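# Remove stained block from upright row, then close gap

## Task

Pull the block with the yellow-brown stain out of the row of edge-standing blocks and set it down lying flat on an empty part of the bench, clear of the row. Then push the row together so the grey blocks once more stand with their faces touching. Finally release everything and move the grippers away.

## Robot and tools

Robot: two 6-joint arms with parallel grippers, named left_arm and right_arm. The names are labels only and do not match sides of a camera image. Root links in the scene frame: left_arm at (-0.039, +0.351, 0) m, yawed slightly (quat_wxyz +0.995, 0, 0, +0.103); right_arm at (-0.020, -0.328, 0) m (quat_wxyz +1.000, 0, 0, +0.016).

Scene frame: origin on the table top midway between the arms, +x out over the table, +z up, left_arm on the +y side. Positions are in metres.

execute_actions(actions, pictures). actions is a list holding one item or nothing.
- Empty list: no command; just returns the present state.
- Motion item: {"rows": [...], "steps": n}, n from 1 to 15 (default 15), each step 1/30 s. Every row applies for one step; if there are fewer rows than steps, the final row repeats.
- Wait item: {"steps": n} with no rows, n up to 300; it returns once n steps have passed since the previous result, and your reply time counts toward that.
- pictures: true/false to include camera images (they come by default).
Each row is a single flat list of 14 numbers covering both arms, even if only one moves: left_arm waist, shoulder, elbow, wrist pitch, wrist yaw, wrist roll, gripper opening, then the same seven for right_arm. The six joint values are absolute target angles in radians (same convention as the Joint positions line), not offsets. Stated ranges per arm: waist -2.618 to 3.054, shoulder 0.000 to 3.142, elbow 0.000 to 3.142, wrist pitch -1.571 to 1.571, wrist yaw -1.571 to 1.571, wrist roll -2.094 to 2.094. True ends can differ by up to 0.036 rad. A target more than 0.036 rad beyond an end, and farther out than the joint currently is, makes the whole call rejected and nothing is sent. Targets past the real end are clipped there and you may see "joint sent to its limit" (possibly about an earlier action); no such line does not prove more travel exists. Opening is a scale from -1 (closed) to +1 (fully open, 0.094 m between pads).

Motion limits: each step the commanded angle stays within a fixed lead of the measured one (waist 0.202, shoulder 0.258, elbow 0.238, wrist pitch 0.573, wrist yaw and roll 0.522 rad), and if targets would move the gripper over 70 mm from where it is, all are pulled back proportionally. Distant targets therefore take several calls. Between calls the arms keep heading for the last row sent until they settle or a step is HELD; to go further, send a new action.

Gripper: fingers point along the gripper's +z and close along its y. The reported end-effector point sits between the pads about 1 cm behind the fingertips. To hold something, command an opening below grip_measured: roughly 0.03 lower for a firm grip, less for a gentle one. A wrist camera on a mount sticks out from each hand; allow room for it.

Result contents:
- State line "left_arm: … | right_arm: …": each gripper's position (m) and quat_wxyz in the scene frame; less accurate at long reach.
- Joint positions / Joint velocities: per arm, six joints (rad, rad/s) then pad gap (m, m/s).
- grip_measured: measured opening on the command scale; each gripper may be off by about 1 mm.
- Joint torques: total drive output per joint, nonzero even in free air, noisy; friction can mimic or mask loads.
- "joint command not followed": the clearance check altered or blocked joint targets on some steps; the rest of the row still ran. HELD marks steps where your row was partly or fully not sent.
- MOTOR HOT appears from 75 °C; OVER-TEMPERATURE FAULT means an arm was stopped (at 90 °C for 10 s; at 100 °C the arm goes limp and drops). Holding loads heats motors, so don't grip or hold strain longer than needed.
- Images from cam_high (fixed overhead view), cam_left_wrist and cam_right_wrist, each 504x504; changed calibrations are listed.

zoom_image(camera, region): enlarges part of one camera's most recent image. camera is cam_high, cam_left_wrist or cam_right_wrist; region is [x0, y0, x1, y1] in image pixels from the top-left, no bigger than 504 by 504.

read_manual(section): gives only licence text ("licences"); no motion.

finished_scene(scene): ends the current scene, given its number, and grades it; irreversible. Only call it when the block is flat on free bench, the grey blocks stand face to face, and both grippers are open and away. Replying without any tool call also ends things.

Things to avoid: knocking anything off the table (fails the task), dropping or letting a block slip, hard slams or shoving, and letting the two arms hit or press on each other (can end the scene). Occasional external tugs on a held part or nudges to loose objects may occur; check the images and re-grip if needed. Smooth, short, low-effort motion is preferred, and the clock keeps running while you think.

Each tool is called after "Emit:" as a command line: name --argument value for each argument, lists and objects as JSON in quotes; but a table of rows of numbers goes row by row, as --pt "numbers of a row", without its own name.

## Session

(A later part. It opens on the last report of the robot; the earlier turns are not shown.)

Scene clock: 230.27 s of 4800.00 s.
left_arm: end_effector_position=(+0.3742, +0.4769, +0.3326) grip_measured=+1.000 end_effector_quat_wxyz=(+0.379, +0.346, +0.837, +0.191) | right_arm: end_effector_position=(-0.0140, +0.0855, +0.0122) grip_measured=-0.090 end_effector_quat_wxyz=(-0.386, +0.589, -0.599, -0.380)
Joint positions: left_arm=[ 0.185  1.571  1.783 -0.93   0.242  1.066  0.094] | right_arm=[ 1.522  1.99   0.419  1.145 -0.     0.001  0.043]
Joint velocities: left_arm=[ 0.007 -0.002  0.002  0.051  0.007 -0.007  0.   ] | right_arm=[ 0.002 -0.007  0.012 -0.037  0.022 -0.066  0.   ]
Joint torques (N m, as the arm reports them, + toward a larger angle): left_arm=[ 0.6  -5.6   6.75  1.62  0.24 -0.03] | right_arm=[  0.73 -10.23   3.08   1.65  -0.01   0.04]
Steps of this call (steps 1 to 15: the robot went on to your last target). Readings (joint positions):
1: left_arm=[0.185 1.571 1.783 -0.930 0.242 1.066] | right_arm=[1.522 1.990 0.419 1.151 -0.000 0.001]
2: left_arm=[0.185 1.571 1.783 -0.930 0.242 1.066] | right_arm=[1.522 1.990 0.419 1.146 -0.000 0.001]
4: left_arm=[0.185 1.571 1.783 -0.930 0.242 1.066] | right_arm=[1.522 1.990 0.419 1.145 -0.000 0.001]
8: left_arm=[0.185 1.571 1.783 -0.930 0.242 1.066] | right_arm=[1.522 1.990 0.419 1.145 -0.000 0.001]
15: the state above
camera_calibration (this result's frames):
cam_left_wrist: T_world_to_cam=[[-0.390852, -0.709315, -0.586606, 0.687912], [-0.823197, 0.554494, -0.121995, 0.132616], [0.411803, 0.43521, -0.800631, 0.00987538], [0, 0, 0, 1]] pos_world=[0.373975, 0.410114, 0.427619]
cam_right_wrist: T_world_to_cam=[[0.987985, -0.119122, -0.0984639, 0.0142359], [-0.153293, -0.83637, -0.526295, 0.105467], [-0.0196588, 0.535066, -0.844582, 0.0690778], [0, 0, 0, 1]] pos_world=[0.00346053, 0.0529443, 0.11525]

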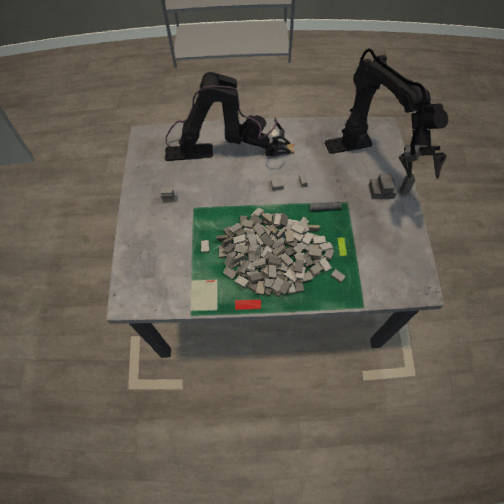

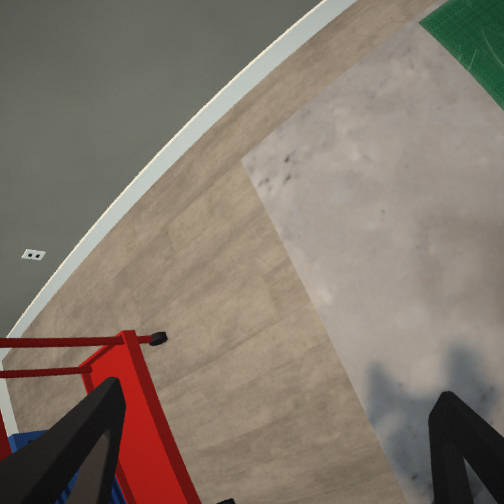

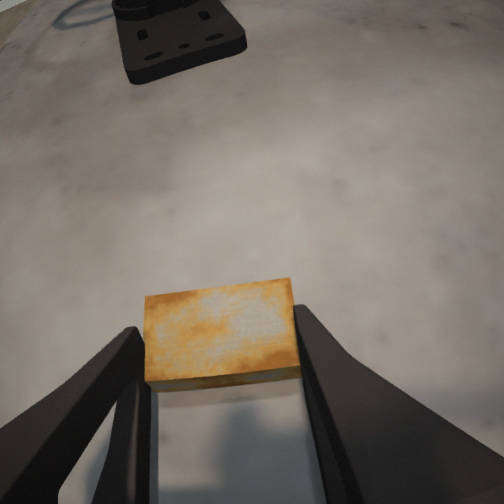

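Contact. Loosen slowly and open.

Emit:
execute_actions --actions '[{"rows": [[0.19,1.571,1.783,-0.93,0.254,1.065,1, 1.53,1.965,0.424,1.15,0,0.006,-0.11],[0.19,1.571,1.783,-0.93,0.254,1.065,1, 1.53,1.965,0.424,1.15,0,0.006,-0.102],[0.19,1.571,1.783,-0.93,0.254,1.065,1, 1.53,1.965,0.424,1.15,0,0.006,-0.096],[0.19,1.571,1.783,-0.93,0.254,1.065,1, 1.53,1.965,0.424,1.15,0,0.006,-0.092],[0.19,1.571,1.783,-0.93,0.254,1.065,1, 1.53,1.965,0.424,1.15,0,0.006,-0.089],[0.19,1.571,1.783,-0.93,0.254,1.065,1, 1.53,1.965,0.424,1.15,0,0.006,-0.086],[0.19,1.571,1.783,-0.93,0.254,1.065,1, 1.53,1.965,0.424,1.15,0,0.006,-0.083],[0.19,1.571,1.783,-0.93,0.254,1.065,1, 1.53,1.965,0.424,1.15,0,0.006,-0.08],[0.19,1.571,1.783,-0.93,0.254,1.065,1, 1.53,1.965,0.424,1.15,0,0.006,-0.077],[0.19,1.571,1.783,-0.93,0.254,1.065,1, 1.53,1.965,0.424,1.15,0,0.006,-0.074],[0.19,1.571,1.783,-0.93,0.254,1.065,1, 1.53,1.965,0.424,1.15,0,0.006,-0.07],[0.19,1.571,1.783,-0.93,0.254,1.065,1, 1.53,1.965,0.424,1.15,0,0.006,-0.065],[0.19,1.571,1.783,-0.93,0.254,1.065,1, 1.53,1.965,0.424,1.15,0,0.006,-0.055],[0.19,1.571,1.783,-0.93,0.254,1.065,1, 1.53,1.965,0.424,1.15,0,0.006,-0.03],[0.19,1.571,1.783,-0.93,0.254,1.065,1, 1.53,1.965,0.424,1.15,0,0.006,0.02]], "steps": 15}]' --pictures false

Emit:
execute_actions --actions '[{"rows": [[0.19,1.571,1.783,-0.93,0.254,1.065,1, 1.53,1.965,0.424,1.15,0,0.006,0.1],[0.19,1.571,1.783,-0.93,0.254,1.065,1, 1.53,1.965,0.424,1.16,0,0.006,0.2],[0.19,1.571,1.783,-0.93,0.254,1.065,1, 1.53,1.965,0.43,1.18,0,0.006,0.3],[0.19,1.571,1.783,-0.93,0.254,1.065,1, 1.53,1.965,0.44,1.20,0,0.006,0.3],[0.19,1.571,1.783,-0.93,0.254,1.065,1, 1.53,1.965,0.455,1.22,0,0.006,0.3],[0.19,1.571,1.783,-0.93,0.254,1.065,1, 1.53,1.965,0.47,1.24,0,0.006,0.3],[0.19,1.571,1.783,-0.93,0.254,1.065,1, 1.53,1.965,0.49,1.25,0,0.006,0.3],[0.19,1.571,1.783,-0.93,0.254,1.065,1, 1.53,1.965,0.51,1.25,0,0.006,0.3],[0.19,1.571,1.783,-0.93,0.254,1.065,1, 1.53,1.965,0.53,1.25,0,0.006,0.3]], "steps": 15}]'

Emit:
zoom_image --camera "cam_high" --region '[250, 130, 330, 205]'

Scene clock: 242.93 s of 4800.00 s.
left_arm: end_effector_position=(+0.3742, +0.4769, +0.3326) grip_measured=+1.000 end_effector_quat_wxyz=(+0.379, +0.346, +0.837, +0.191) | right_arm: end_effector_position=(-0.0140, +0.0855, +0.0122) grip_measured=-0.002 end_effector_quat_wxyz=(-0.386, +0.589, -0.599, -0.380)
Joint positions: left_arm=[ 0.185  1.571  1.783 -0.93   0.242  1.066  0.094] | right_arm=[ 1.522  1.99   0.419  1.145 -0.     0.001  0.047]
Joint velocities: left_arm=[ 0.007  0.012 -0.007 -0.007  0.022  0.022  0.   ] | right_arm=[-0.002 -0.002  0.002 -0.007 -0.022  0.037  0.039]
Joint torques (N m, as the arm reports them, + toward a larger angle): left_arm=[ 0.41 -5.58  6.64  1.68  0.24 -0.01] | right_arm=[  0.74 -10.34   3.05   1.7   -0.02   0.06]
Steps of this call (steps 1 to 15: the robot went on to your last target; steps 16 to 90: nothing new was sent; then 9.17 s passed at rest; steps 91 to 105: all 15 steps of this action). Readings (joint positions):
91: left_arm=[0.185 1.571 1.783 -0.930 0.242 1.066] | right_arm=[1.522 1.990 0.419 1.145 -0.000 0.001]
92: left_arm=[0.185 1.571 1.783 -0.930 0.242 1.066] | right_arm=[1.522 1.990 0.419 1.145 -0.000 0.001]
94: left_arm=[0.185 1.571 1.783 -0.930 0.242 1.066] | right_arm=[1.522 1.990 0.419 1.145 -0.000 0.001]
98: left_arm=[0.185 1.571 1.783 -0.930 0.242 1.066] | right_arm=[1.522 1.990 0.419 1.145 -0.000 0.001]
105: the state above

Scene clock: 243.43 s of 4800.00 s.
left_arm: end_effector_position=(+0.3742, +0.4769, +0.3326) grip_measured=+1.000 end_effector_quat_wxyz=(+0.379, +0.346, +0.837, +0.191) | right_arm: end_effector_position=(-0.0133, +0.1237, +0.0657) grip_measured=+0.297 end_effector_quat_wxyz=(-0.442, +0.550, -0.560, -0.435)
Joint positions: left_arm=[ 0.185  1.571  1.783 -0.93   0.242  1.066  0.094] | right_arm=[ 1.522  1.982  0.513  1.235 -0.     0.001  0.061]
Joint velocities: left_arm=[-0.012 -0.007  0.012  0.007 -0.081  0.037  0.   ] | right_arm=[ 0.007 -0.007 -0.007  0.051  0.081  0.066  0.   ]
Joint torques (N m, as the arm reports them, + toward a larger angle): left_arm=[ 0.28 -5.51  6.7   1.62  0.24 -0.02] | right_arm=[  0.74 -10.     4.65   1.73  -0.02   0.06]
Steps of this call (steps 1 to 15: all 15 steps of this action). Readings (joint positions):
1: left_arm=[0.185 1.571 1.783 -0.930 0.242 1.066] | right_arm=[1.522 1.990 0.419 1.145 -0.000 0.001]
2: left_arm=[0.185 1.571 1.783 -0.930 0.242 1.066] | right_arm=[1.522 1.990 0.419 1.145 -0.000 0.001]
4: left_arm=[0.185 1.571 1.783 -0.930 0.242 1.066] | right_arm=[1.522 1.990 0.419 1.151 -0.000 0.001]
8: left_arm=[0.185 1.571 1.783 -0.930 0.242 1.066] | right_arm=[1.522 1.990 0.448 1.180 -0.000 0.001]
15: the state above
camera_calibration (this result's frames):
cam_left_wrist: T_world_to_cam=[[-0.390852, -0.709315, -0.586606, 0.687912], [-0.823197, 0.554494, -0.121995, 0.132616], [0.411803, 0.43521, -0.800631, 0.00987538], [0, 0, 0, 1]] pos_world=[0.373975, 0.410114, 0.427619]
cam_right_wrist: T_world_to_cam=[[0.988331, -0.0984202, -0.116252, 0.0220276], [-0.151353, -0.720365, -0.67688, 0.161198], [-0.0171254, 0.686577, -0.726856, 0.0673233], [0, 0, 0, 1]] pos_world=[0.00378028, 0.072067, 0.160607]

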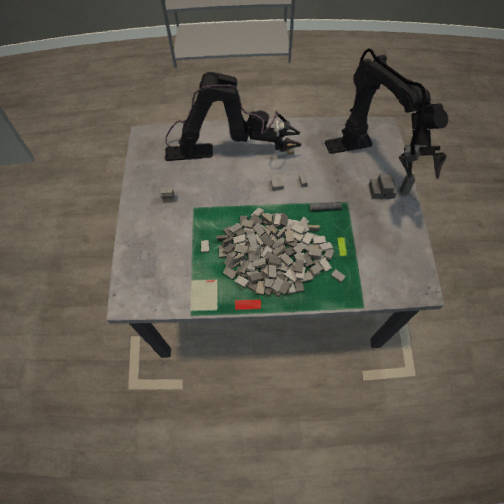

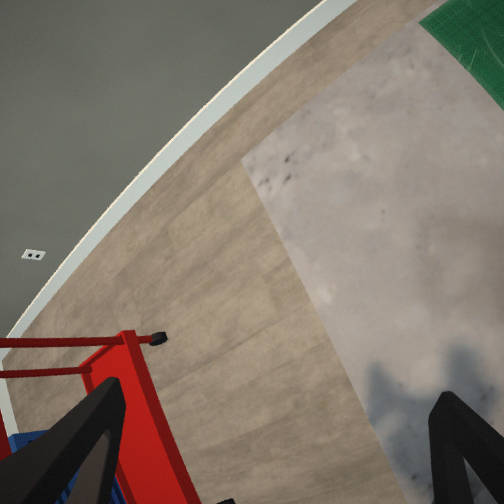

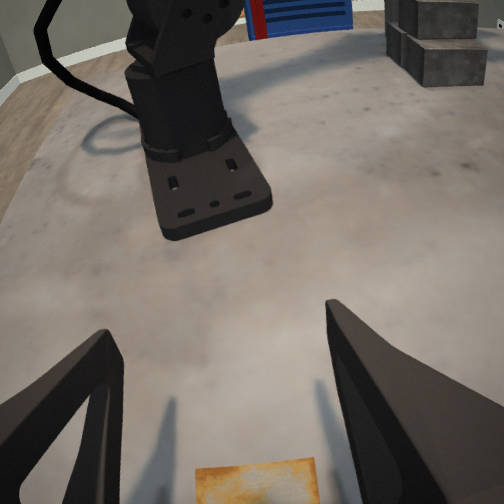

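Region (250, 130, 330, 205) of cam_high's 504x504 image, scaled by 6.300, with more detail than that image has; it fills the top 472 rows of this view, and the rest is white.

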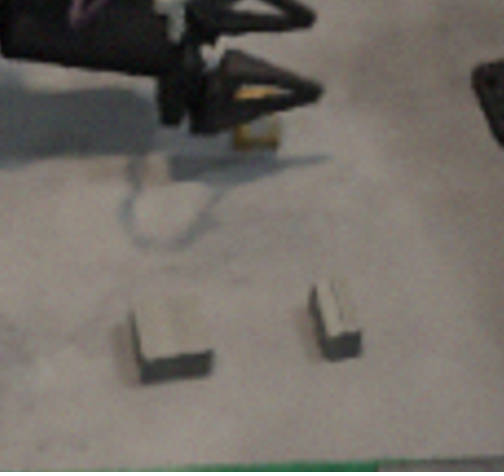

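Emit:
execute_actions --actions '[{"rows": [[0.19,1.571,1.783,-0.93,0.254,1.065,1, 1.52,1.965,0.56,1.22,0,0,0.25],[0.19,1.571,1.783,-0.93,0.254,1.065,1, 1.505,1.965,0.60,1.17,0,-0.015,0.25],[0.19,1.571,1.783,-0.93,0.254,1.065,1, 1.49,1.965,0.645,1.10,0,-0.03,0.25],[0.19,1.571,1.783,-0.93,0.254,1.065,1, 1.473,1.965,0.695,1.02,0,-0.05,0.25],[0.19,1.571,1.783,-0.93,0.254,1.065,1, 1.456,1.965,0.745,0.935,0,-0.07,0.25],[0.19,1.571,1.783,-0.93,0.254,1.065,1, 1.439,1.965,0.795,0.85,0,-0.09,0.25],[0.19,1.571,1.783,-0.93,0.254,1.065,1, 1.422,1.965,0.845,0.765,0,-0.11,0.25],[0.19,1.571,1.783,-0.93,0.254,1.065,1, 1.405,1.965,0.895,0.68,0,-0.13,0.25],[0.19,1.571,1.783,-0.93,0.254,1.065,1, 1.388,1.965,0.945,0.595,0,-0.15,0.25],[0.19,1.571,1.783,-0.93,0.254,1.065,1, 1.371,1.965,0.995,0.51,0,-0.17,0.25],[0.19,1.571,1.783,-0.93,0.254,1.065,1, 1.354,1.965,1.045,0.425,0,-0.19,0.25],[0.19,1.571,1.783,-0.93,0.254,1.065,1, 1.337,1.965,1.095,0.34,0,-0.21,0.25],[0.19,1.571,1.783,-0.93,0.254,1.065,1, 1.32,1.965,1.15,0.255,0,-0.23,0.25],[0.19,1.571,1.783,-0.93,0.254,1.065,1, 1.305,1.965,1.205,0.17,0,-0.25,0.25],[0.19,1.571,1.783,-0.93,0.254,1.065,1, 1.29,1.965,1.26,0.085,0,-0.27,0.25]], "steps": 15}]' --pictures false

Emit:
execute_actions --actions '[{"rows": [[0.19,1.571,1.783,-0.93,0.254,1.065,1, 1.277,1.965,1.315,0.0,0,-0.29,0.25],[0.19,1.571,1.783,-0.93,0.254,1.065,1, 1.265,1.965,1.37,-0.085,0,-0.31,0.25],[0.19,1.571,1.783,-0.93,0.254,1.065,1, 1.254,1.965,1.425,-0.17,0,-0.33,0.25],[0.19,1.571,1.783,-0.93,0.254,1.065,1, 1.244,1.97,1.48,-0.255,0,-0.35,0.25],[0.19,1.571,1.783,-0.93,0.254,1.065,1, 1.235,1.98,1.535,-0.34,0,-0.37,0.25],[0.19,1.571,1.783,-0.93,0.254,1.065,1, 1.227,1.995,1.59,-0.425,0,-0.39,0.25],[0.19,1.571,1.783,-0.93,0.254,1.065,1, 1.22,2.015,1.645,-0.51,0,-0.41,0.25],[0.19,1.571,1.783,-0.93,0.254,1.065,1, 1.213,2.04,1.70,-0.59,0,-0.43,0.25],[0.19,1.571,1.783,-0.93,0.254,1.065,1, 1.207,2.065,1.755,-0.67,0,-0.45,0.25],[0.19,1.571,1.783,-0.93,0.254,1.065,1, 1.201,2.095,1.81,-0.75,0,-0.465,0.25],[0.19,1.571,1.783,-0.93,0.254,1.065,1, 1.196,2.125,1.865,-0.825,0,-0.48,0.25],[0.19,1.571,1.783,-0.93,0.254,1.065,1, 1.191,2.155,1.92,-0.90,0,-0.495,0.25],[0.19,1.571,1.783,-0.93,0.254,1.065,1, 1.187,2.185,1.975,-0.97,0,-0.505,0.25],[0.19,1.571,1.783,-0.93,0.254,1.065,1, 1.183,2.215,2.03,-1.035,0,-0.515,0.25],[0.19,1.571,1.783,-0.93,0.254,1.065,1, 1.18,2.245,2.085,-1.095,0,-0.523,0.25]], "steps": 15}]' --pictures false

Emit:
execute_actions --actions '[{"rows": [[0.19,1.571,1.783,-0.93,0.254,1.065,1, 1.177,2.275,2.14,-1.15,0,-0.53,0.25],[0.19,1.571,1.783,-0.93,0.254,1.065,1, 1.174,2.305,2.19,-1.20,0,-0.534,0.25],[0.19,1.571,1.783,-0.93,0.254,1.065,1, 1.172,2.335,2.24,-1.25,0,-0.534,0.25],[0.19,1.571,1.783,-0.93,0.254,1.065,1, 1.17,2.365,2.29,-1.295,0,-0.534,0.25],[0.19,1.571,1.783,-0.93,0.254,1.065,1, 1.17,2.395,2.335,-1.335,0,-0.534,0.25],[0.19,1.571,1.783,-0.93,0.254,1.065,1, 1.17,2.42,2.38,-1.37,0,-0.534,0.25],[0.19,1.571,1.783,-0.93,0.254,1.065,1, 1.17,2.445,2.42,-1.402,0,-0.534,0.25],[0.19,1.571,1.783,-0.93,0.254,1.065,1, 1.17,2.467,2.455,-1.43,0,-0.534,0.25],[0.19,1.571,1.783,-0.93,0.254,1.065,1, 1.17,2.486,2.483,-1.454,0,-0.534,0.25],[0.19,1.571,1.783,-0.93,0.254,1.065,1, 1.17,2.502,2.505,-1.474,0,-0.534,0.25],[0.19,1.571,1.783,-0.93,0.254,1.065,1, 1.17,2.515,2.52,-1.489,0,-0.534,0.25],[0.19,1.571,1.783,-0.93,0.254,1.065,1, 1.17,2.524,2.53,-1.499,0,-0.534,0.25],[0.19,1.571,1.783,-0.93,0.254,1.065,1, 1.17,2.53,2.535,-1.505,0,-0.534,0.25]], "steps": 15}]' --pictures false

Emit:
execute_actions --actions '[{"steps": 15}]'

Scene clock: 290.43 s of 4800.00 s.
left_arm: end_effector_position=(+0.3742, +0.4769, +0.3326) grip_measured=+1.000 end_effector_quat_wxyz=(+0.379, +0.346, +0.837, +0.191) | right_arm: end_effector_position=(+0.0993, +0.2209, +0.1197) grip_measured=+0.253 end_effector_quat_wxyz=(-0.456, +0.582, -0.601, -0.303)
Joint positions: left_arm=[ 0.185  1.571  1.783 -0.93   0.242  1.066  0.094] | right_arm=[ 1.323  1.982  1.145  0.426 -0.001 -0.183  0.059]
Joint velocities: left_arm=[-0.007 -0.017 -0.007  0.022 -0.007 -0.007  0.   ] | right_arm=[-0.437 -0.032  1.512 -2.396  0.007 -0.579 -0.001]
Joint torques (N m, as the arm reports them, + toward a larger angle): left_arm=[ 0.36 -5.66  6.69  1.6   0.25 -0.01] | right_arm=[ -0.54 -12.94   7.48   1.85   0.01  -0.04]
Steps of this call (steps 1 to 15: the robot went on to your last target; steps 16 to 90: nothing new was sent; then 43.50 s passed at rest; steps 91 to 105: all 15 steps of this action). Readings (joint positions):
91: left_arm=[0.185 1.571 1.783 -0.930 0.242 1.066] | right_arm=[1.522 1.982 0.516 1.234 -0.000 0.001]
92: left_arm=[0.185 1.571 1.783 -0.930 0.242 1.066] | right_arm=[1.521 1.982 0.527 1.221 -0.000 -0.000]
94: left_arm=[0.185 1.571 1.783 -0.930 0.242 1.066] | right_arm=[1.510 1.982 0.585 1.158 -0.001 -0.011]
98: left_arm=[0.185 1.571 1.783 -0.930 0.242 1.066] | right_arm=[1.448 1.982 0.786 0.944 -0.001 -0.060]
105: the state above

Scene clock: 290.93 s of 4800.00 s.
left_arm: end_effector_position=(+0.3742, +0.4769, +0.3326) grip_measured=+1.000 end_effector_quat_wxyz=(+0.379, +0.346, +0.837, +0.191) | right_arm: end_effector_position=(+0.1710, +0.2041, +0.1455) grip_measured=+0.253 end_effector_quat_wxyz=(-0.282, +0.711, -0.634, -0.114)
Joint positions: left_arm=[ 0.185  1.571  1.783 -0.93   0.242  1.066  0.094] | right_arm=[ 1.193  2.174  1.982 -0.761 -0.001 -0.461  0.059]
Joint velocities: left_arm=[-0.007 -0.002 -0.007  0.022 -0.037 -0.007  0.   ] | right_arm=[-0.11   1.009  1.487 -2.088 -0.022 -0.447 -0.001]
Joint torques (N m, as the arm reports them, + toward a larger angle): left_arm=[ 0.42 -5.79  6.85  1.58  0.23 -0.03] | right_arm=[ -0.7  -12.81   7.04   1.08   0.03  -0.05]
Steps of this call (steps 1 to 15: all 15 steps of this action). Readings (joint positions):
1: left_arm=[0.185 1.571 1.783 -0.930 0.242 1.066] | right_arm=[1.308 1.982 1.198 0.343 -0.001 -0.202]
2: left_arm=[0.185 1.571 1.783 -0.930 0.242 1.066] | right_arm=[1.293 1.982 1.252 0.260 -0.001 -0.222]
4: left_arm=[0.185 1.571 1.783 -0.930 0.242 1.066] | right_arm=[1.266 1.982 1.362 0.094 -0.001 -0.261]
8: left_arm=[0.185 1.571 1.783 -0.930 0.242 1.066] | right_arm=[1.228 1.997 1.590 -0.230 -0.001 -0.340]
15: the state above

Scene clock: 291.43 s of 4800.00 s.
left_arm: end_effector_position=(+0.3742, +0.4769, +0.3326) grip_measured=+1.000 end_effector_quat_wxyz=(+0.379, +0.346, +0.837, +0.191) | right_arm: end_effector_position=(+0.1603, +0.1478, +0.0758) grip_measured=+0.253 end_effector_quat_wxyz=(-0.050, +0.761, -0.647, -0.018)
Joint positions: left_arm=[ 0.185  1.571  1.783 -0.93   0.242  1.066  0.094] | right_arm=[ 1.175  2.53   2.5   -1.434 -0.001 -0.525  0.059]
Joint velocities: left_arm=[ 0.007  0.002  0.007 -0.037  0.051 -0.022  0.   ] | right_arm=[ 0.012  0.071  0.081 -0.403  0.037 -0.081  0.   ]
Joint torques (N m, as the arm reports them, + toward a larger angle): left_arm=[ 0.39 -5.63  6.64  1.64  0.24 -0.05] | right_arm=[ -0.42 -15.77   7.59   0.37   0.    -0.03]
Steps of this call (steps 1 to 15: all 15 steps of this action). Readings (joint positions):
1: left_arm=[0.185 1.571 1.783 -0.930 0.242 1.066] | right_arm=[1.189 2.210 2.034 -0.834 -0.001 -0.473]
2: left_arm=[0.185 1.571 1.783 -0.930 0.242 1.066] | right_arm=[1.186 2.247 2.084 -0.903 -0.001 -0.484]
4: left_arm=[0.185 1.571 1.783 -0.930 0.242 1.066] | right_arm=[1.181 2.318 2.181 -1.032 -0.001 -0.500]
8: left_arm=[0.185 1.571 1.783 -0.930 0.242 1.066] | right_arm=[1.175 2.440 2.358 -1.240 -0.001 -0.517]
15: the state above

Scene clock: 291.93 s of 4800.00 s.
left_arm: end_effector_position=(+0.3742, +0.4769, +0.3326) grip_measured=+1.000 end_effector_quat_wxyz=(+0.379, +0.346, +0.837, +0.191) | right_arm: end_effector_position=(+0.1554, +0.1347, +0.0748) grip_measured=+0.253 end_effector_quat_wxyz=(-0.023, +0.762, -0.647, -0.009)
Joint positions: left_arm=[ 0.185  1.571  1.783 -0.93   0.242  1.066  0.094] | right_arm=[ 1.175  2.533  2.506 -1.495 -0.001 -0.528  0.059]
Joint velocities: left_arm=[-0.017  0.002 -0.007 -0.037  0.007  0.007  0.   ] | right_arm=[-0.012 -0.002  0.012 -0.051  0.066  0.007  0.   ]
Joint torques (N m, as the arm reports them, + toward a larger angle): left_arm=[ 0.36 -5.5   6.75  1.62  0.22 -0.03] | right_arm=[ -0.47 -15.47   7.36   0.29   0.01  -0.05]
Steps of this call (steps 1 to 15: the robot went on to your last target). Readings (joint positions):
1: left_arm=[0.185 1.571 1.783 -0.930 0.242 1.066] | right_arm=[1.175 2.532 2.502 -1.448 -0.001 -0.526]
2: left_arm=[0.185 1.571 1.783 -0.930 0.242 1.066] | right_arm=[1.175 2.533 2.502 -1.459 -0.001 -0.526]
4: left_arm=[0.185 1.571 1.783 -0.930 0.242 1.066] | right_arm=[1.175 2.533 2.504 -1.474 -0.001 -0.527]
8: left_arm=[0.185 1.571 1.783 -0.930 0.242 1.066] | right_arm=[1.175 2.533 2.506 -1.489 -0.001 -0.527]
15: the state above
camera_calibration (this result's frames):
cam_left_wrist: T_world_to_cam=[[-0.390852, -0.709315, -0.586606, 0.687912], [-0.823197, 0.554494, -0.121995, 0.132616], [0.411803, 0.43521, -0.800631, 0.00987538], [0, 0, 0, 1]] pos_world=[0.373975, 0.410114, 0.427619]
cam_right_wrist: T_world_to_cam=[[0.997086, 0.0290277, 0.0705444, -0.175037], [-0.0108451, -0.861436, 0.507751, 0.109359], [0.0755083, -0.507037, -0.858611, 0.225565], [0, 0, 0, 1]] pos_world=[0.15868, 0.213657, 0.150493]

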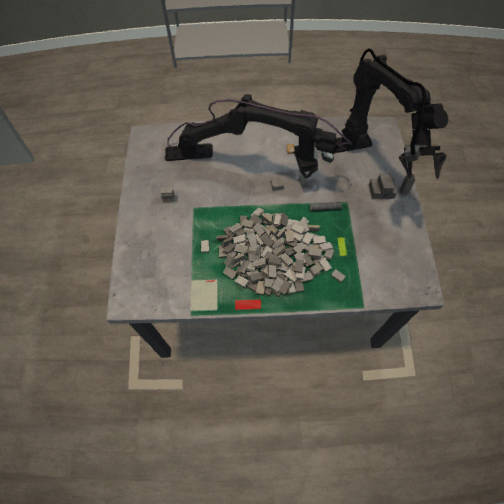

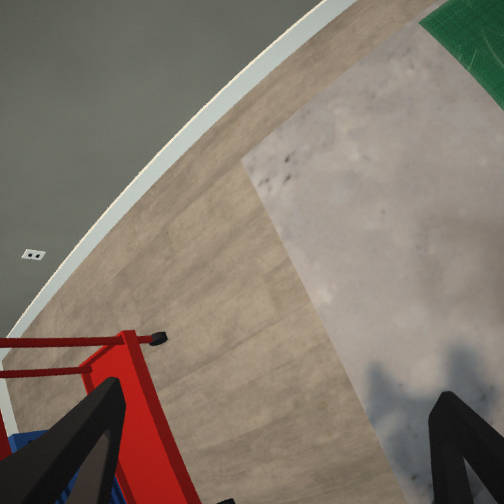

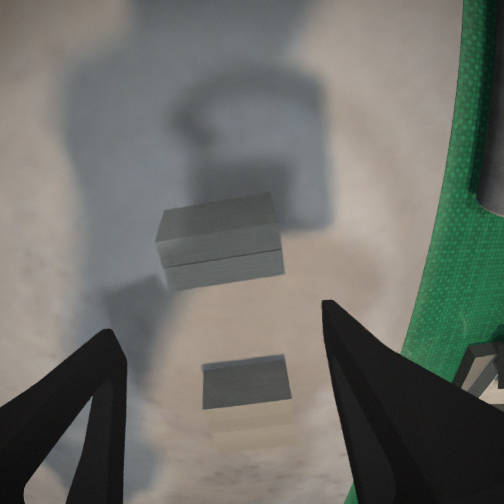

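Emit:
zoom_image --camera "cam_right_wrist" --region '[130, 180, 330, 470]'

Region (130, 180, 330, 470) of cam_right_wrist's 504x504 image, scaled by 1.738, with more detail than that image has; it fills the left 348 columns of this view, and the rest is white.

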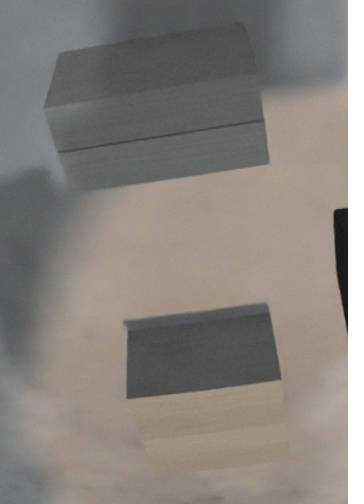

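Emit:
execute_actions --actions '[{"rows": [[0.19,1.571,1.783,-0.93,0.254,1.065,1, 1.17,2.53,2.515,-1.485,0,-0.534,0.25],[0.19,1.571,1.783,-0.93,0.254,1.065,1, 1.17,2.53,2.498,-1.47,0,-0.534,0.25],[0.19,1.571,1.783,-0.93,0.254,1.065,1, 1.17,2.53,2.486,-1.455,0,-0.534,0.25],[0.19,1.571,1.783,-0.93,0.254,1.065,1, 1.17,2.53,2.472,-1.44,0,-0.534,0.24],[0.19,1.571,1.783,-0.93,0.254,1.065,1, 1.17,2.53,2.456,-1.425,0,-0.534,0.23],[0.19,1.571,1.783,-0.93,0.254,1.065,1, 1.17,2.53,2.44,-1.41,0,-0.534,0.22],[0.19,1.571,1.783,-0.93,0.254,1.065,1, 1.17,2.53,2.424,-1.395,0,-0.534,0.21],[0.19,1.571,1.783,-0.93,0.254,1.065,1, 1.17,2.53,2.408,-1.38,0,-0.534,0.2],[0.19,1.571,1.783,-0.93,0.254,1.065,1, 1.17,2.53,2.392,-1.365,0,-0.534,0.2],[0.19,1.571,1.783,-0.93,0.254,1.065,1, 1.17,2.53,2.376,-1.35,0,-0.534,0.2],[0.19,1.571,1.783,-0.93,0.254,1.065,1, 1.17,2.53,2.36,-1.336,0,-0.534,0.2],[0.19,1.571,1.783,-0.93,0.254,1.065,1, 1.17,2.53,2.344,-1.323,0,-0.534,0.2],[0.19,1.571,1.783,-0.93,0.254,1.065,1, 1.17,2.53,2.329,-1.311,0,-0.534,0.2],[0.19,1.571,1.783,-0.93,0.254,1.065,1, 1.17,2.53,2.315,-1.301,0,-0.534,0.2],[0.19,1.571,1.783,-0.93,0.254,1.065,1, 1.17,2.53,2.302,-1.294,0,-0.534,0.2]], "steps": 15}]' --pictures false

Emit:
execute_actions --actions '[{"rows": [[0.19,1.571,1.783,-0.93,0.254,1.065,1, 1.17,2.53,2.292,-1.29,0,-0.534,0.18],[0.19,1.571,1.783,-0.93,0.254,1.065,1, 1.17,2.53,2.284,-1.29,0,-0.534,0.16],[0.19,1.571,1.783,-0.93,0.254,1.065,1, 1.17,2.53,2.278,-1.29,0,-0.534,0.14],[0.19,1.571,1.783,-0.93,0.254,1.065,1, 1.17,2.53,2.278,-1.29,0,-0.534,0.12],[0.19,1.571,1.783,-0.93,0.254,1.065,1, 1.17,2.53,2.278,-1.29,0,-0.534,0.10],[0.19,1.571,1.783,-0.93,0.254,1.065,1, 1.17,2.53,2.278,-1.29,0,-0.534,0.08],[0.19,1.571,1.783,-0.93,0.254,1.065,1, 1.17,2.53,2.278,-1.29,0,-0.534,0.06],[0.19,1.571,1.783,-0.93,0.254,1.065,1, 1.17,2.53,2.278,-1.29,0,-0.534,0.04]], "steps": 15}]'

Emit:
zoom_image --camera "cam_right_wrist" --region '[80, 230, 350, 500]'

Scene clock: 319.13 s of 4800.00 s.
left_arm: end_effector_position=(+0.3742, +0.4769, +0.3326) grip_measured=+1.000 end_effector_quat_wxyz=(+0.379, +0.346, +0.837, +0.191) | right_arm: end_effector_position=(+0.1545, +0.1323, +0.0313) grip_measured=+0.203 end_effector_quat_wxyz=(-0.008, +0.762, -0.647, -0.003)
Joint positions: left_arm=[ 0.185  1.571  1.783 -0.93   0.242  1.066  0.094] | right_arm=[ 1.175  2.533  2.333 -1.354 -0.001 -0.528  0.056]
Joint velocities: left_arm=[-0.012  0.002 -0.017 -0.007  0.081 -0.066  0.   ] | right_arm=[-0.017 -0.032 -0.398  0.344 -0.007  0.007 -0.001]
Joint torques (N m, as the arm reports them, + toward a larger angle): left_arm=[ 0.43 -5.54  6.64  1.62  0.26 -0.01] | right_arm=[ -0.42 -15.73   4.84   0.37  -0.01  -0.06]
Steps of this call (steps 1 to 15: the robot went on to your last target; steps 16 to 90: nothing new was sent; then 23.70 s passed at rest; steps 91 to 105: all 15 steps of this action). Readings (joint positions):
91: left_arm=[0.185 1.571 1.783 -0.930 0.242 1.066] | right_arm=[1.175 2.533 2.506 -1.497 -0.001 -0.528]
92: left_arm=[0.185 1.571 1.783 -0.930 0.242 1.066] | right_arm=[1.175 2.533 2.506 -1.496 -0.001 -0.528]
94: left_arm=[0.185 1.571 1.783 -0.930 0.242 1.066] | right_arm=[1.175 2.533 2.500 -1.485 -0.001 -0.528]
98: left_arm=[0.185 1.571 1.783 -0.930 0.242 1.066] | right_arm=[1.175 2.533 2.447 -1.440 -0.001 -0.528]
105: the state above

Scene clock: 319.63 s of 4800.00 s.
left_arm: end_effector_position=(+0.3742, +0.4769, +0.3326) grip_measured=+1.000 end_effector_quat_wxyz=(+0.379, +0.346, +0.837, +0.191) | right_arm: end_effector_position=(+0.1549, +0.1328, +0.0187) grip_measured=+0.043 end_effector_quat_wxyz=(-0.008, +0.762, -0.647, -0.003)
Joint positions: left_arm=[ 0.185  1.571  1.783 -0.93   0.242  1.066  0.094] | right_arm=[ 1.175  2.534  2.286 -1.305  0.    -0.528  0.049]
Joint velocities: left_arm=[-0.007  0.012  0.012 -0.022  0.066 -0.037  0.   ] | right_arm=[-0.017 -0.012 -0.002 -0.007 -0.051  0.051 -0.001]
Joint torques (N m, as the arm reports them, + toward a larger angle): left_arm=[ 0.41 -5.61  6.67  1.58  0.29  0.01] | right_arm=[ -0.44 -15.9    4.6    0.38  -0.01  -0.05]
Steps of this call (steps 1 to 15: all 15 steps of this action). Readings (joint positions):
1: left_arm=[0.185 1.571 1.783 -0.930 0.242 1.066] | right_arm=[1.175 2.533 2.320 -1.344 -0.001 -0.528]
2: left_arm=[0.185 1.571 1.783 -0.930 0.242 1.066] | right_arm=[1.175 2.533 2.308 -1.336 -0.001 -0.528]
4: left_arm=[0.185 1.571 1.783 -0.930 0.242 1.066] | right_arm=[1.175 2.533 2.291 -1.325 -0.001 -0.528]
8: left_arm=[0.185 1.571 1.783 -0.930 0.242 1.066] | right_arm=[1.175 2.534 2.286 -1.313 0.000 -0.528]
15: the state above
camera_calibration (this result's frames):
cam_left_wrist: T_world_to_cam=[[-0.390852, -0.709315, -0.586606, 0.687912], [-0.823197, 0.554494, -0.121995, 0.132616], [0.411803, 0.43521, -0.800631, 0.00987538], [0, 0, 0, 1]] pos_world=[0.373975, 0.410114, 0.427619]
cam_right_wrist: T_world_to_cam=[[0.99773, 0.0309413, 0.0598112, -0.170743], [-0.00575692, -0.845747, 0.533552, 0.132896], [0.067094, -0.532686, -0.843649, 0.180833], [0, 0, 0, 1]] pos_world=[0.158988, 0.214007, 0.091865]

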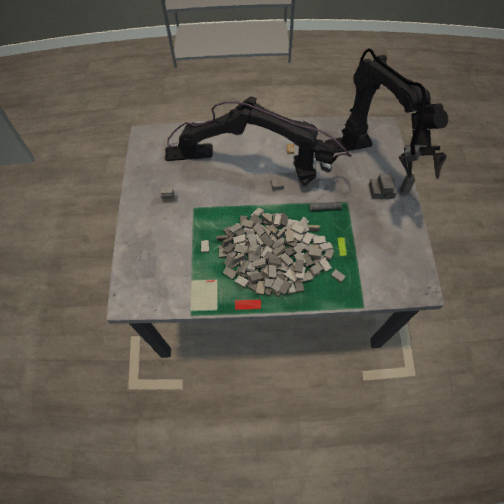

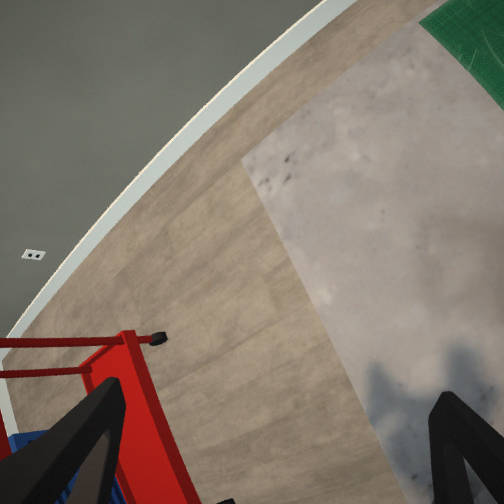

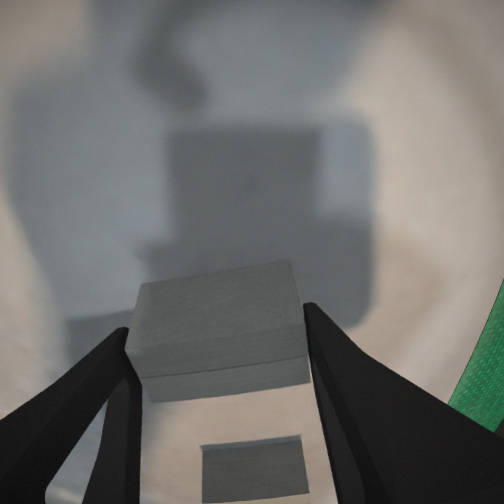

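Region (80, 230, 350, 500) of cam_right_wrist's 504x504 image, scaled by 1.867, with more detail than that image has.

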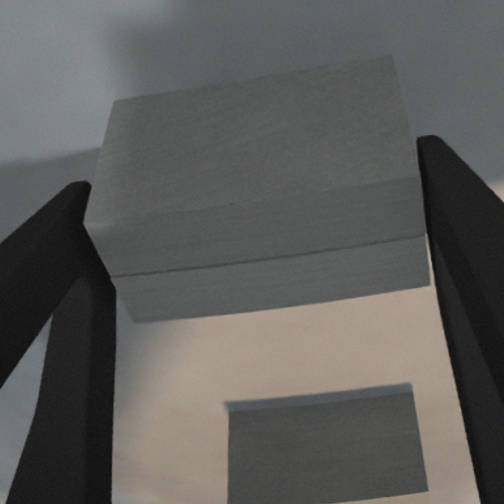

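Emit:
execute_actions --actions '[{"rows": [[0.19,1.571,1.783,-0.93,0.254,1.065,1, 1.17,2.53,2.278,-1.282,0,-0.534,0.04],[0.19,1.571,1.783,-0.93,0.254,1.065,1, 1.17,2.53,2.278,-1.278,0,-0.534,0.03],[0.19,1.571,1.783,-0.93,0.254,1.065,1, 1.17,2.53,2.278,-1.278,0,-0.534,0.02],[0.19,1.571,1.783,-0.93,0.254,1.065,1, 1.17,2.53,2.278,-1.278,0,-0.534,0.01],[0.19,1.571,1.783,-0.93,0.254,1.065,1, 1.17,2.53,2.278,-1.278,0,-0.534,0.0],[0.19,1.571,1.783,-0.93,0.254,1.065,1, 1.17,2.53,2.278,-1.278,0,-0.534,-0.01],[0.19,1.571,1.783,-0.93,0.254,1.065,1, 1.17,2.53,2.278,-1.278,0,-0.534,-0.02],[0.19,1.571,1.783,-0.93,0.254,1.065,1, 1.17,2.53,2.278,-1.278,0,-0.534,-0.03],[0.19,1.571,1.783,-0.93,0.254,1.065,1, 1.17,2.53,2.278,-1.278,0,-0.534,-0.04],[0.19,1.571,1.783,-0.93,0.254,1.065,1, 1.17,2.53,2.278,-1.278,0,-0.534,-0.05],[0.19,1.571,1.783,-0.93,0.254,1.065,1, 1.17,2.53,2.278,-1.278,0,-0.534,-0.06],[0.19,1.571,1.783,-0.93,0.254,1.065,1, 1.17,2.53,2.278,-1.278,0,-0.534,-0.07],[0.19,1.571,1.783,-0.93,0.254,1.065,1, 1.17,2.53,2.278,-1.278,0,-0.534,-0.08],[0.19,1.571,1.783,-0.93,0.254,1.065,1, 1.17,2.53,2.278,-1.278,0,-0.534,-0.09],[0.19,1.571,1.783,-0.93,0.254,1.065,1, 1.17,2.53,2.278,-1.278,0,-0.534,-0.105]], "steps": 15}]' --pictures false

Emit:
execute_actions --actions '[{"steps": 5}]'

Emit:
zoom_image --camera "cam_right_wrist" --region '[80, 230, 350, 500]'

Scene clock: 346.80 s of 4800.00 s.
left_arm: end_effector_position=(+0.3742, +0.4769, +0.3326) grip_measured=+1.000 end_effector_quat_wxyz=(+0.379, +0.346, +0.837, +0.191) | right_arm: end_effector_position=(+0.1558, +0.1354, +0.0187) grip_measured=-0.066 end_effector_quat_wxyz=(-0.013, +0.762, -0.647, -0.005)
Joint positions: left_arm=[ 0.185  1.571  1.783 -0.93   0.242  1.066  0.094] | right_arm=[ 1.175  2.534  2.286 -1.294 -0.    -0.528  0.044]
Joint velocities: left_arm=[ 0.012  0.002 -0.002  0.11   0.007  0.037  0.   ] | right_arm=[ 0.017  0.012 -0.017 -0.081 -0.095 -0.007  0.   ]
Joint torques (N m, as the arm reports them, + toward a larger angle): left_arm=[ 0.55 -5.5   6.75  1.63  0.22 -0.05] | right_arm=[ -0.41 -15.87   4.57   0.43  -0.04  -0.02]
Steps of this call (steps 1 to 15: the robot went on to your last target; steps 16 to 90: nothing new was sent; then 23.67 s passed at rest; steps 91 to 105: all 15 steps of this action). Readings (joint positions):
91: left_arm=[0.185 1.571 1.783 -0.930 0.242 1.066] | right_arm=[1.175 2.534 2.286 -1.303 0.000 -0.528]
92: left_arm=[0.185 1.571 1.783 -0.930 0.242 1.066] | right_arm=[1.175 2.534 2.286 -1.301 0.000 -0.528]
94: left_arm=[0.185 1.571 1.783 -0.930 0.242 1.066] | right_arm=[1.175 2.534 2.286 -1.298 0.000 -0.528]
98: left_arm=[0.185 1.571 1.783 -0.930 0.242 1.066] | right_arm=[1.175 2.534 2.286 -1.294 0.000 -0.528]
105: the state above

Scene clock: 346.97 s of 4800.00 s.
left_arm: end_effector_position=(+0.3742, +0.4769, +0.3326) grip_measured=+1.000 end_effector_quat_wxyz=(+0.379, +0.346, +0.837, +0.191) | right_arm: end_effector_position=(+0.1558, +0.1354, +0.0187) grip_measured=-0.066 end_effector_quat_wxyz=(-0.013, +0.762, -0.647, -0.005)
Joint positions: left_arm=[ 0.185  1.571  1.783 -0.93   0.242  1.066  0.094] | right_arm=[ 1.175  2.534  2.286 -1.294 -0.    -0.528  0.044]
Joint velocities: left_arm=[-0.002  0.012 -0.007  0.066  0.007 -0.022  0.   ] | right_arm=[ 0.002 -0.017 -0.012 -0.022  0.022  0.007  0.   ]
Joint torques (N m, as the arm reports them, + toward a larger angle): left_arm=[ 0.52 -5.54  6.72  1.63  0.23 -0.04] | right_arm=[ -0.44 -15.87   4.58   0.43   0.    -0.05]
Steps of this call (steps 1 to 5: the robot went on to your last target). Readings (joint positions):
1: left_arm=[0.185 1.571 1.783 -0.930 0.242 1.066] | right_arm=[1.175 2.534 2.286 -1.294 -0.000 -0.528]
2: left_arm=[0.185 1.571 1.783 -0.930 0.242 1.066] | right_arm=[1.175 2.534 2.286 -1.294 -0.000 -0.528]
4: left_arm=[0.185 1.571 1.783 -0.930 0.242 1.066] | right_arm=[1.175 2.534 2.286 -1.294 -0.000 -0.528]
5: the state above
camera_calibration (this result's frames):
cam_left_wrist: T_world_to_cam=[[-0.390852, -0.709315, -0.586606, 0.687912], [-0.823197, 0.554494, -0.121995, 0.132616], [0.411803, 0.43521, -0.800631, 0.00987538], [0, 0, 0, 1]] pos_world=[0.373975, 0.410114, 0.427619]
cam_right_wrist: T_world_to_cam=[[0.997508, 0.0303032, 0.0637081, -0.171693], [-0.00764623, -0.851289, 0.524642, 0.136274], [0.0701323, -0.523822, -0.848936, 0.18063], [0, 0, 0, 1]] pos_world=[0.159639, 0.215829, 0.092786]

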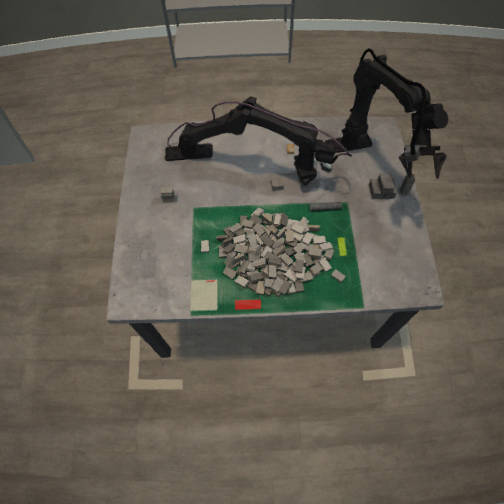

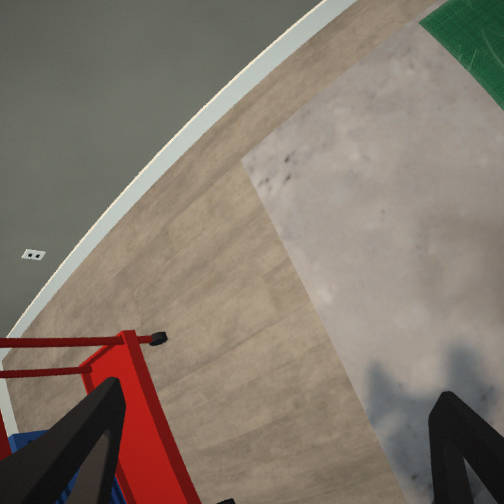

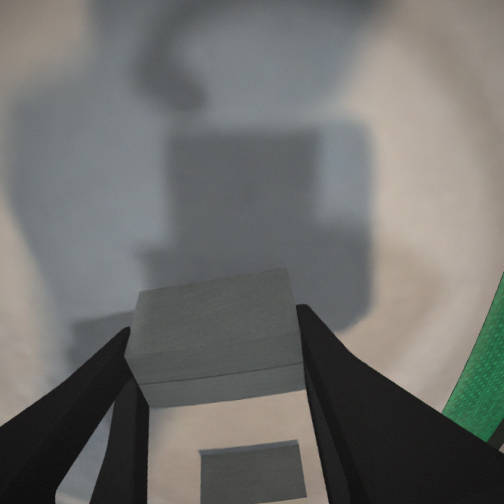

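Region (80, 230, 350, 500) of cam_right_wrist's 504x504 image, scaled by 1.867, with more detail than that image has.

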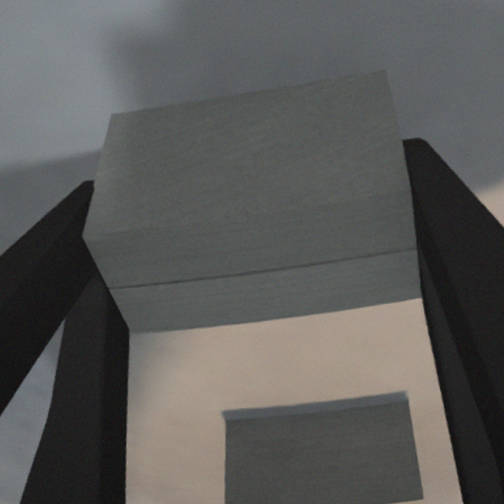

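Emit:
execute_actions --actions '[{"rows": [[0.19,1.571,1.783,-0.93,0.254,1.065,1, 1.17,2.515,2.278,-1.278,0,-0.534,-0.105],[0.19,1.571,1.783,-0.93,0.254,1.065,1, 1.17,2.503,2.278,-1.275,0,-0.534,-0.105],[0.19,1.571,1.783,-0.93,0.254,1.065,1, 1.168,2.49,2.278,-1.266,0,-0.536,-0.105],[0.19,1.571,1.783,-0.93,0.254,1.065,1, 1.165,2.476,2.268,-1.256,0,-0.538,-0.105],[0.19,1.571,1.783,-0.93,0.254,1.065,1, 1.162,2.462,2.25,-1.246,0,-0.541,-0.105],[0.19,1.571,1.783,-0.93,0.254,1.065,1, 1.159,2.448,2.227,-1.236,0,-0.543,-0.105],[0.19,1.571,1.783,-0.93,0.254,1.065,1, 1.155,2.434,2.203,-1.226,0,-0.546,-0.105],[0.19,1.571,1.783,-0.93,0.254,1.065,1, 1.152,2.42,2.18,-1.216,0,-0.548,-0.105],[0.19,1.571,1.783,-0.93,0.254,1.065,1, 1.149,2.406,2.156,-1.206,0,-0.551,-0.105],[0.19,1.571,1.783,-0.93,0.254,1.065,1, 1.146,2.392,2.133,-1.197,0,-0.553,-0.105],[0.19,1.571,1.783,-0.93,0.254,1.065,1, 1.142,2.378,2.109,-1.187,0,-0.556,-0.105],[0.19,1.571,1.783,-0.93,0.254,1.065,1, 1.139,2.364,2.086,-1.178,0,-0.558,-0.105],[0.19,1.571,1.783,-0.93,0.254,1.065,1, 1.136,2.35,2.062,-1.168,0,-0.561,-0.105],[0.19,1.571,1.783,-0.93,0.254,1.065,1, 1.133,2.336,2.039,-1.159,0,-0.563,-0.105],[0.19,1.571,1.783,-0.93,0.254,1.065,1, 1.129,2.322,2.015,-1.149,0,-0.566,-0.105]], "steps": 15}]' --pictures false

Emit:
execute_actions --actions '[{"rows": [[0.19,1.571,1.783,-0.93,0.254,1.065,1, 1.126,2.308,1.992,-1.14,0,-0.568,-0.105],[0.19,1.571,1.783,-0.93,0.254,1.065,1, 1.123,2.294,1.968,-1.13,0,-0.571,-0.105],[0.19,1.571,1.783,-0.93,0.254,1.065,1, 1.12,2.28,1.945,-1.121,0,-0.573,-0.105],[0.19,1.571,1.783,-0.93,0.254,1.065,1, 1.116,2.266,1.921,-1.111,0,-0.576,-0.105],[0.19,1.571,1.783,-0.93,0.254,1.065,1, 1.113,2.252,1.898,-1.102,0,-0.578,-0.105],[0.19,1.571,1.783,-0.93,0.254,1.065,1, 1.11,2.238,1.874,-1.092,0,-0.581,-0.105],[0.19,1.571,1.783,-0.93,0.254,1.065,1, 1.107,2.227,1.851,-1.083,0,-0.583,-0.105],[0.19,1.571,1.783,-0.93,0.254,1.065,1, 1.104,2.219,1.827,-1.075,0,-0.586,-0.105],[0.19,1.571,1.783,-0.93,0.254,1.065,1, 1.101,2.215,1.805,-1.071,0,-0.586,-0.105],[0.19,1.571,1.783,-0.93,0.254,1.065,1, 1.101,2.215,1.788,-1.071,0,-0.586,-0.105],[0.19,1.571,1.783,-0.93,0.254,1.065,1, 1.101,2.215,1.777,-1.071,0,-0.586,-0.105],[0.19,1.571,1.783,-0.93,0.254,1.065,1, 1.101,2.215,1.771,-1.071,0,-0.586,-0.105]], "steps": 15}]' --pictures false

Emit:
execute_actions --actions '[{"steps": 10}]'

Emit:
zoom_image --camera "cam_right_wrist" --region '[80, 230, 350, 500]'

Scene clock: 374.20 s of 4800.00 s.
left_arm: end_effector_position=(+0.3742, +0.4769, +0.3326) grip_measured=+1.000 end_effector_quat_wxyz=(+0.379, +0.346, +0.837, +0.191) | right_arm: end_effector_position=(+0.1624, +0.1095, +0.0317) grip_measured=-0.066 end_effector_quat_wxyz=(-0.023, +0.759, -0.651, -0.007)
Joint positions: left_arm=[ 0.185  1.571  1.783 -0.93   0.242  1.066  0.094] | right_arm=[ 1.142  2.381  2.058 -1.2   -0.    -0.549  0.044]
Joint velocities: left_arm=[-0.002 -0.007 -0.007 -0.066  0.022 -0.007  0.   ] | right_arm=[-0.125 -0.422 -0.686  0.242 -0.066 -0.095  0.   ]
Joint torques (N m, as the arm reports them, + toward a larger angle): left_arm=[ 0.42 -5.58  6.72  1.61  0.26 -0.03] | right_arm=[ -0.7  -17.72   5.09   0.45   0.01  -0.08]
Steps of this call (steps 1 to 15: the robot went on to your last target; steps 16 to 90: nothing new was sent; then 23.73 s passed at rest; steps 91 to 105: all 15 steps of this action). Readings (joint positions):
91: left_arm=[0.185 1.571 1.783 -0.930 0.242 1.066] | right_arm=[1.175 2.534 2.286 -1.294 -0.000 -0.528]
92: left_arm=[0.185 1.571 1.783 -0.930 0.242 1.066] | right_arm=[1.175 2.534 2.286 -1.294 -0.000 -0.528]
94: left_arm=[0.185 1.571 1.783 -0.930 0.242 1.066] | right_arm=[1.175 2.531 2.282 -1.289 -0.000 -0.529]
98: left_arm=[0.185 1.571 1.783 -0.930 0.242 1.066] | right_arm=[1.170 2.488 2.217 -1.256 -0.000 -0.535]
105: the state above

Scene clock: 374.70 s of 4800.00 s.
left_arm: end_effector_position=(+0.3742, +0.4769, +0.3326) grip_measured=+1.000 end_effector_quat_wxyz=(+0.379, +0.346, +0.837, +0.191) | right_arm: end_effector_position=(+0.1600, +0.0625, +0.0190) grip_measured=-0.066 end_effector_quat_wxyz=(-0.000, +0.756, -0.654, +0.000)
Joint positions: left_arm=[ 0.185  1.571  1.783 -0.93   0.242  1.066  0.094] | right_arm=[ 1.106  2.244  1.774 -1.1    0.001 -0.578  0.044]
Joint velocities: left_arm=[-0.007  0.002 -0.002 -0.066 -0.037  0.022  0.   ] | right_arm=[-0.012 -0.022  0.007  0.11  -0.007  0.007 -0.001]
Joint torques (N m, as the arm reports them, + toward a larger angle): left_arm=[ 0.35 -5.76  6.63  1.63  0.25 -0.03] | right_arm=[ -0.62 -15.89   5.16   0.33  -0.03  -0.06]
Steps of this call (steps 1 to 15: all 15 steps of this action). Readings (joint positions):
1: left_arm=[0.185 1.571 1.783 -0.930 0.242 1.066] | right_arm=[1.138 2.367 2.035 -1.191 -0.000 -0.552]
2: left_arm=[0.185 1.571 1.783 -0.930 0.242 1.066] | right_arm=[1.134 2.353 2.011 -1.182 -0.000 -0.554]
4: left_arm=[0.185 1.571 1.783 -0.930 0.242 1.066] | right_arm=[1.128 2.325 1.964 -1.163 -0.000 -0.559]
8: left_arm=[0.185 1.571 1.783 -0.930 0.242 1.066] | right_arm=[1.116 2.273 1.870 -1.127 -0.000 -0.569]
15: the state above

Scene clock: 375.03 s of 4800.00 s.
left_arm: end_effector_position=(+0.3742, +0.4769, +0.3326) grip_measured=+1.000 end_effector_quat_wxyz=(+0.379, +0.346, +0.837, +0.191) | right_arm: end_effector_position=(+0.1614, +0.0657, +0.0193) grip_measured=-0.066 end_effector_quat_wxyz=(-0.007, +0.757, -0.654, -0.002)
Joint positions: left_arm=[ 0.185  1.571  1.783 -0.93   0.242  1.066  0.094] | right_arm=[ 1.106  2.243  1.774 -1.086  0.001 -0.579  0.044]
Joint velocities: left_arm=[-0.007  0.002  0.007  0.007 -0.022 -0.066  0.   ] | right_arm=[-0.007  0.012  0.027 -0.037 -0.051 -0.037 -0.001]
Joint torques (N m, as the arm reports them, + toward a larger angle): left_arm=[ 0.48 -5.75  6.62  1.61  0.27 -0.02] | right_arm=[ -0.41 -15.87   4.91   0.41   0.    -0.07]
Steps of this call (steps 1 to 10: the robot went on to your last target). Readings (joint positions):
1: left_arm=[0.185 1.571 1.783 -0.930 0.242 1.066] | right_arm=[1.106 2.243 1.774 -1.097 0.001 -0.578]
2: left_arm=[0.185 1.571 1.783 -0.930 0.242 1.066] | right_arm=[1.106 2.243 1.774 -1.093 0.001 -0.578]
4: left_arm=[0.185 1.571 1.783 -0.930 0.242 1.066] | right_arm=[1.106 2.243 1.774 -1.089 0.001 -0.579]
8: left_arm=[0.185 1.571 1.783 -0.930 0.242 1.066] | right_arm=[1.106 2.243 1.774 -1.086 0.001 -0.579]
10: the state above
camera_calibration (this result's frames):
cam_left_wrist: T_world_to_cam=[[-0.390852, -0.709315, -0.586606, 0.687912], [-0.823197, 0.554494, -0.121995, 0.132616], [0.411803, 0.43521, -0.800631, 0.00987538], [0, 0, 0, 1]] pos_world=[0.373975, 0.410114, 0.427619]
cam_right_wrist: T_world_to_cam=[[0.998098, 0.0135517, 0.0601325, -0.174128], [-0.0207957, -0.84431, 0.535451, 0.0781123], [0.0580268, -0.535683, -0.842423, 0.146852], [0, 0, 0, 1]] pos_world=[0.1669, 0.146977, 0.0923571]

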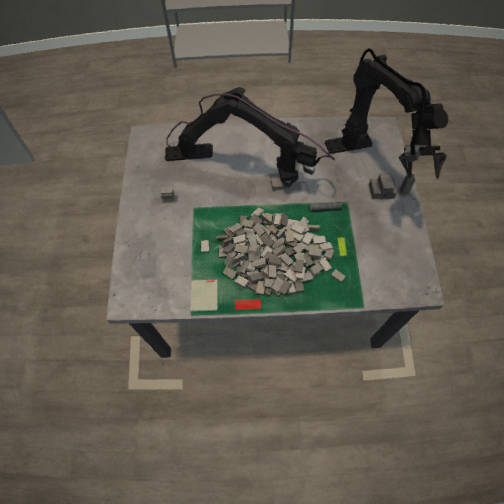

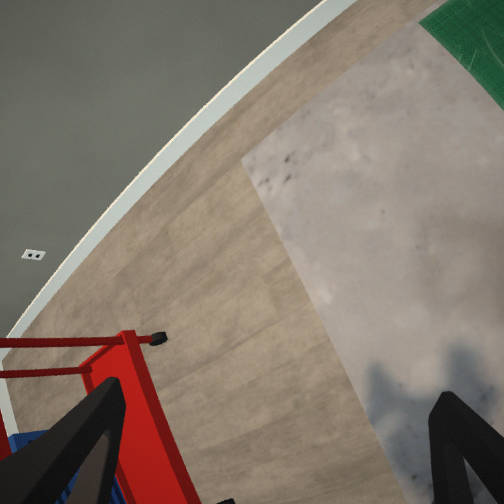

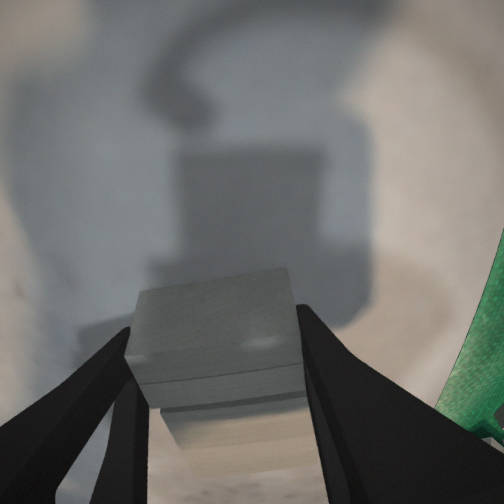

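Region (80, 230, 350, 500) of cam_right_wrist's 504x504 image, scaled by 1.867, with more detail than that image has.

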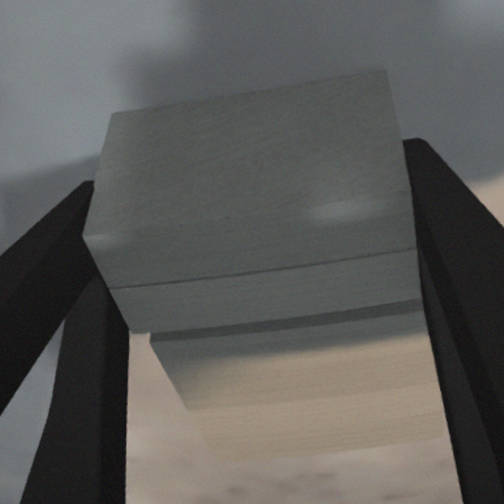

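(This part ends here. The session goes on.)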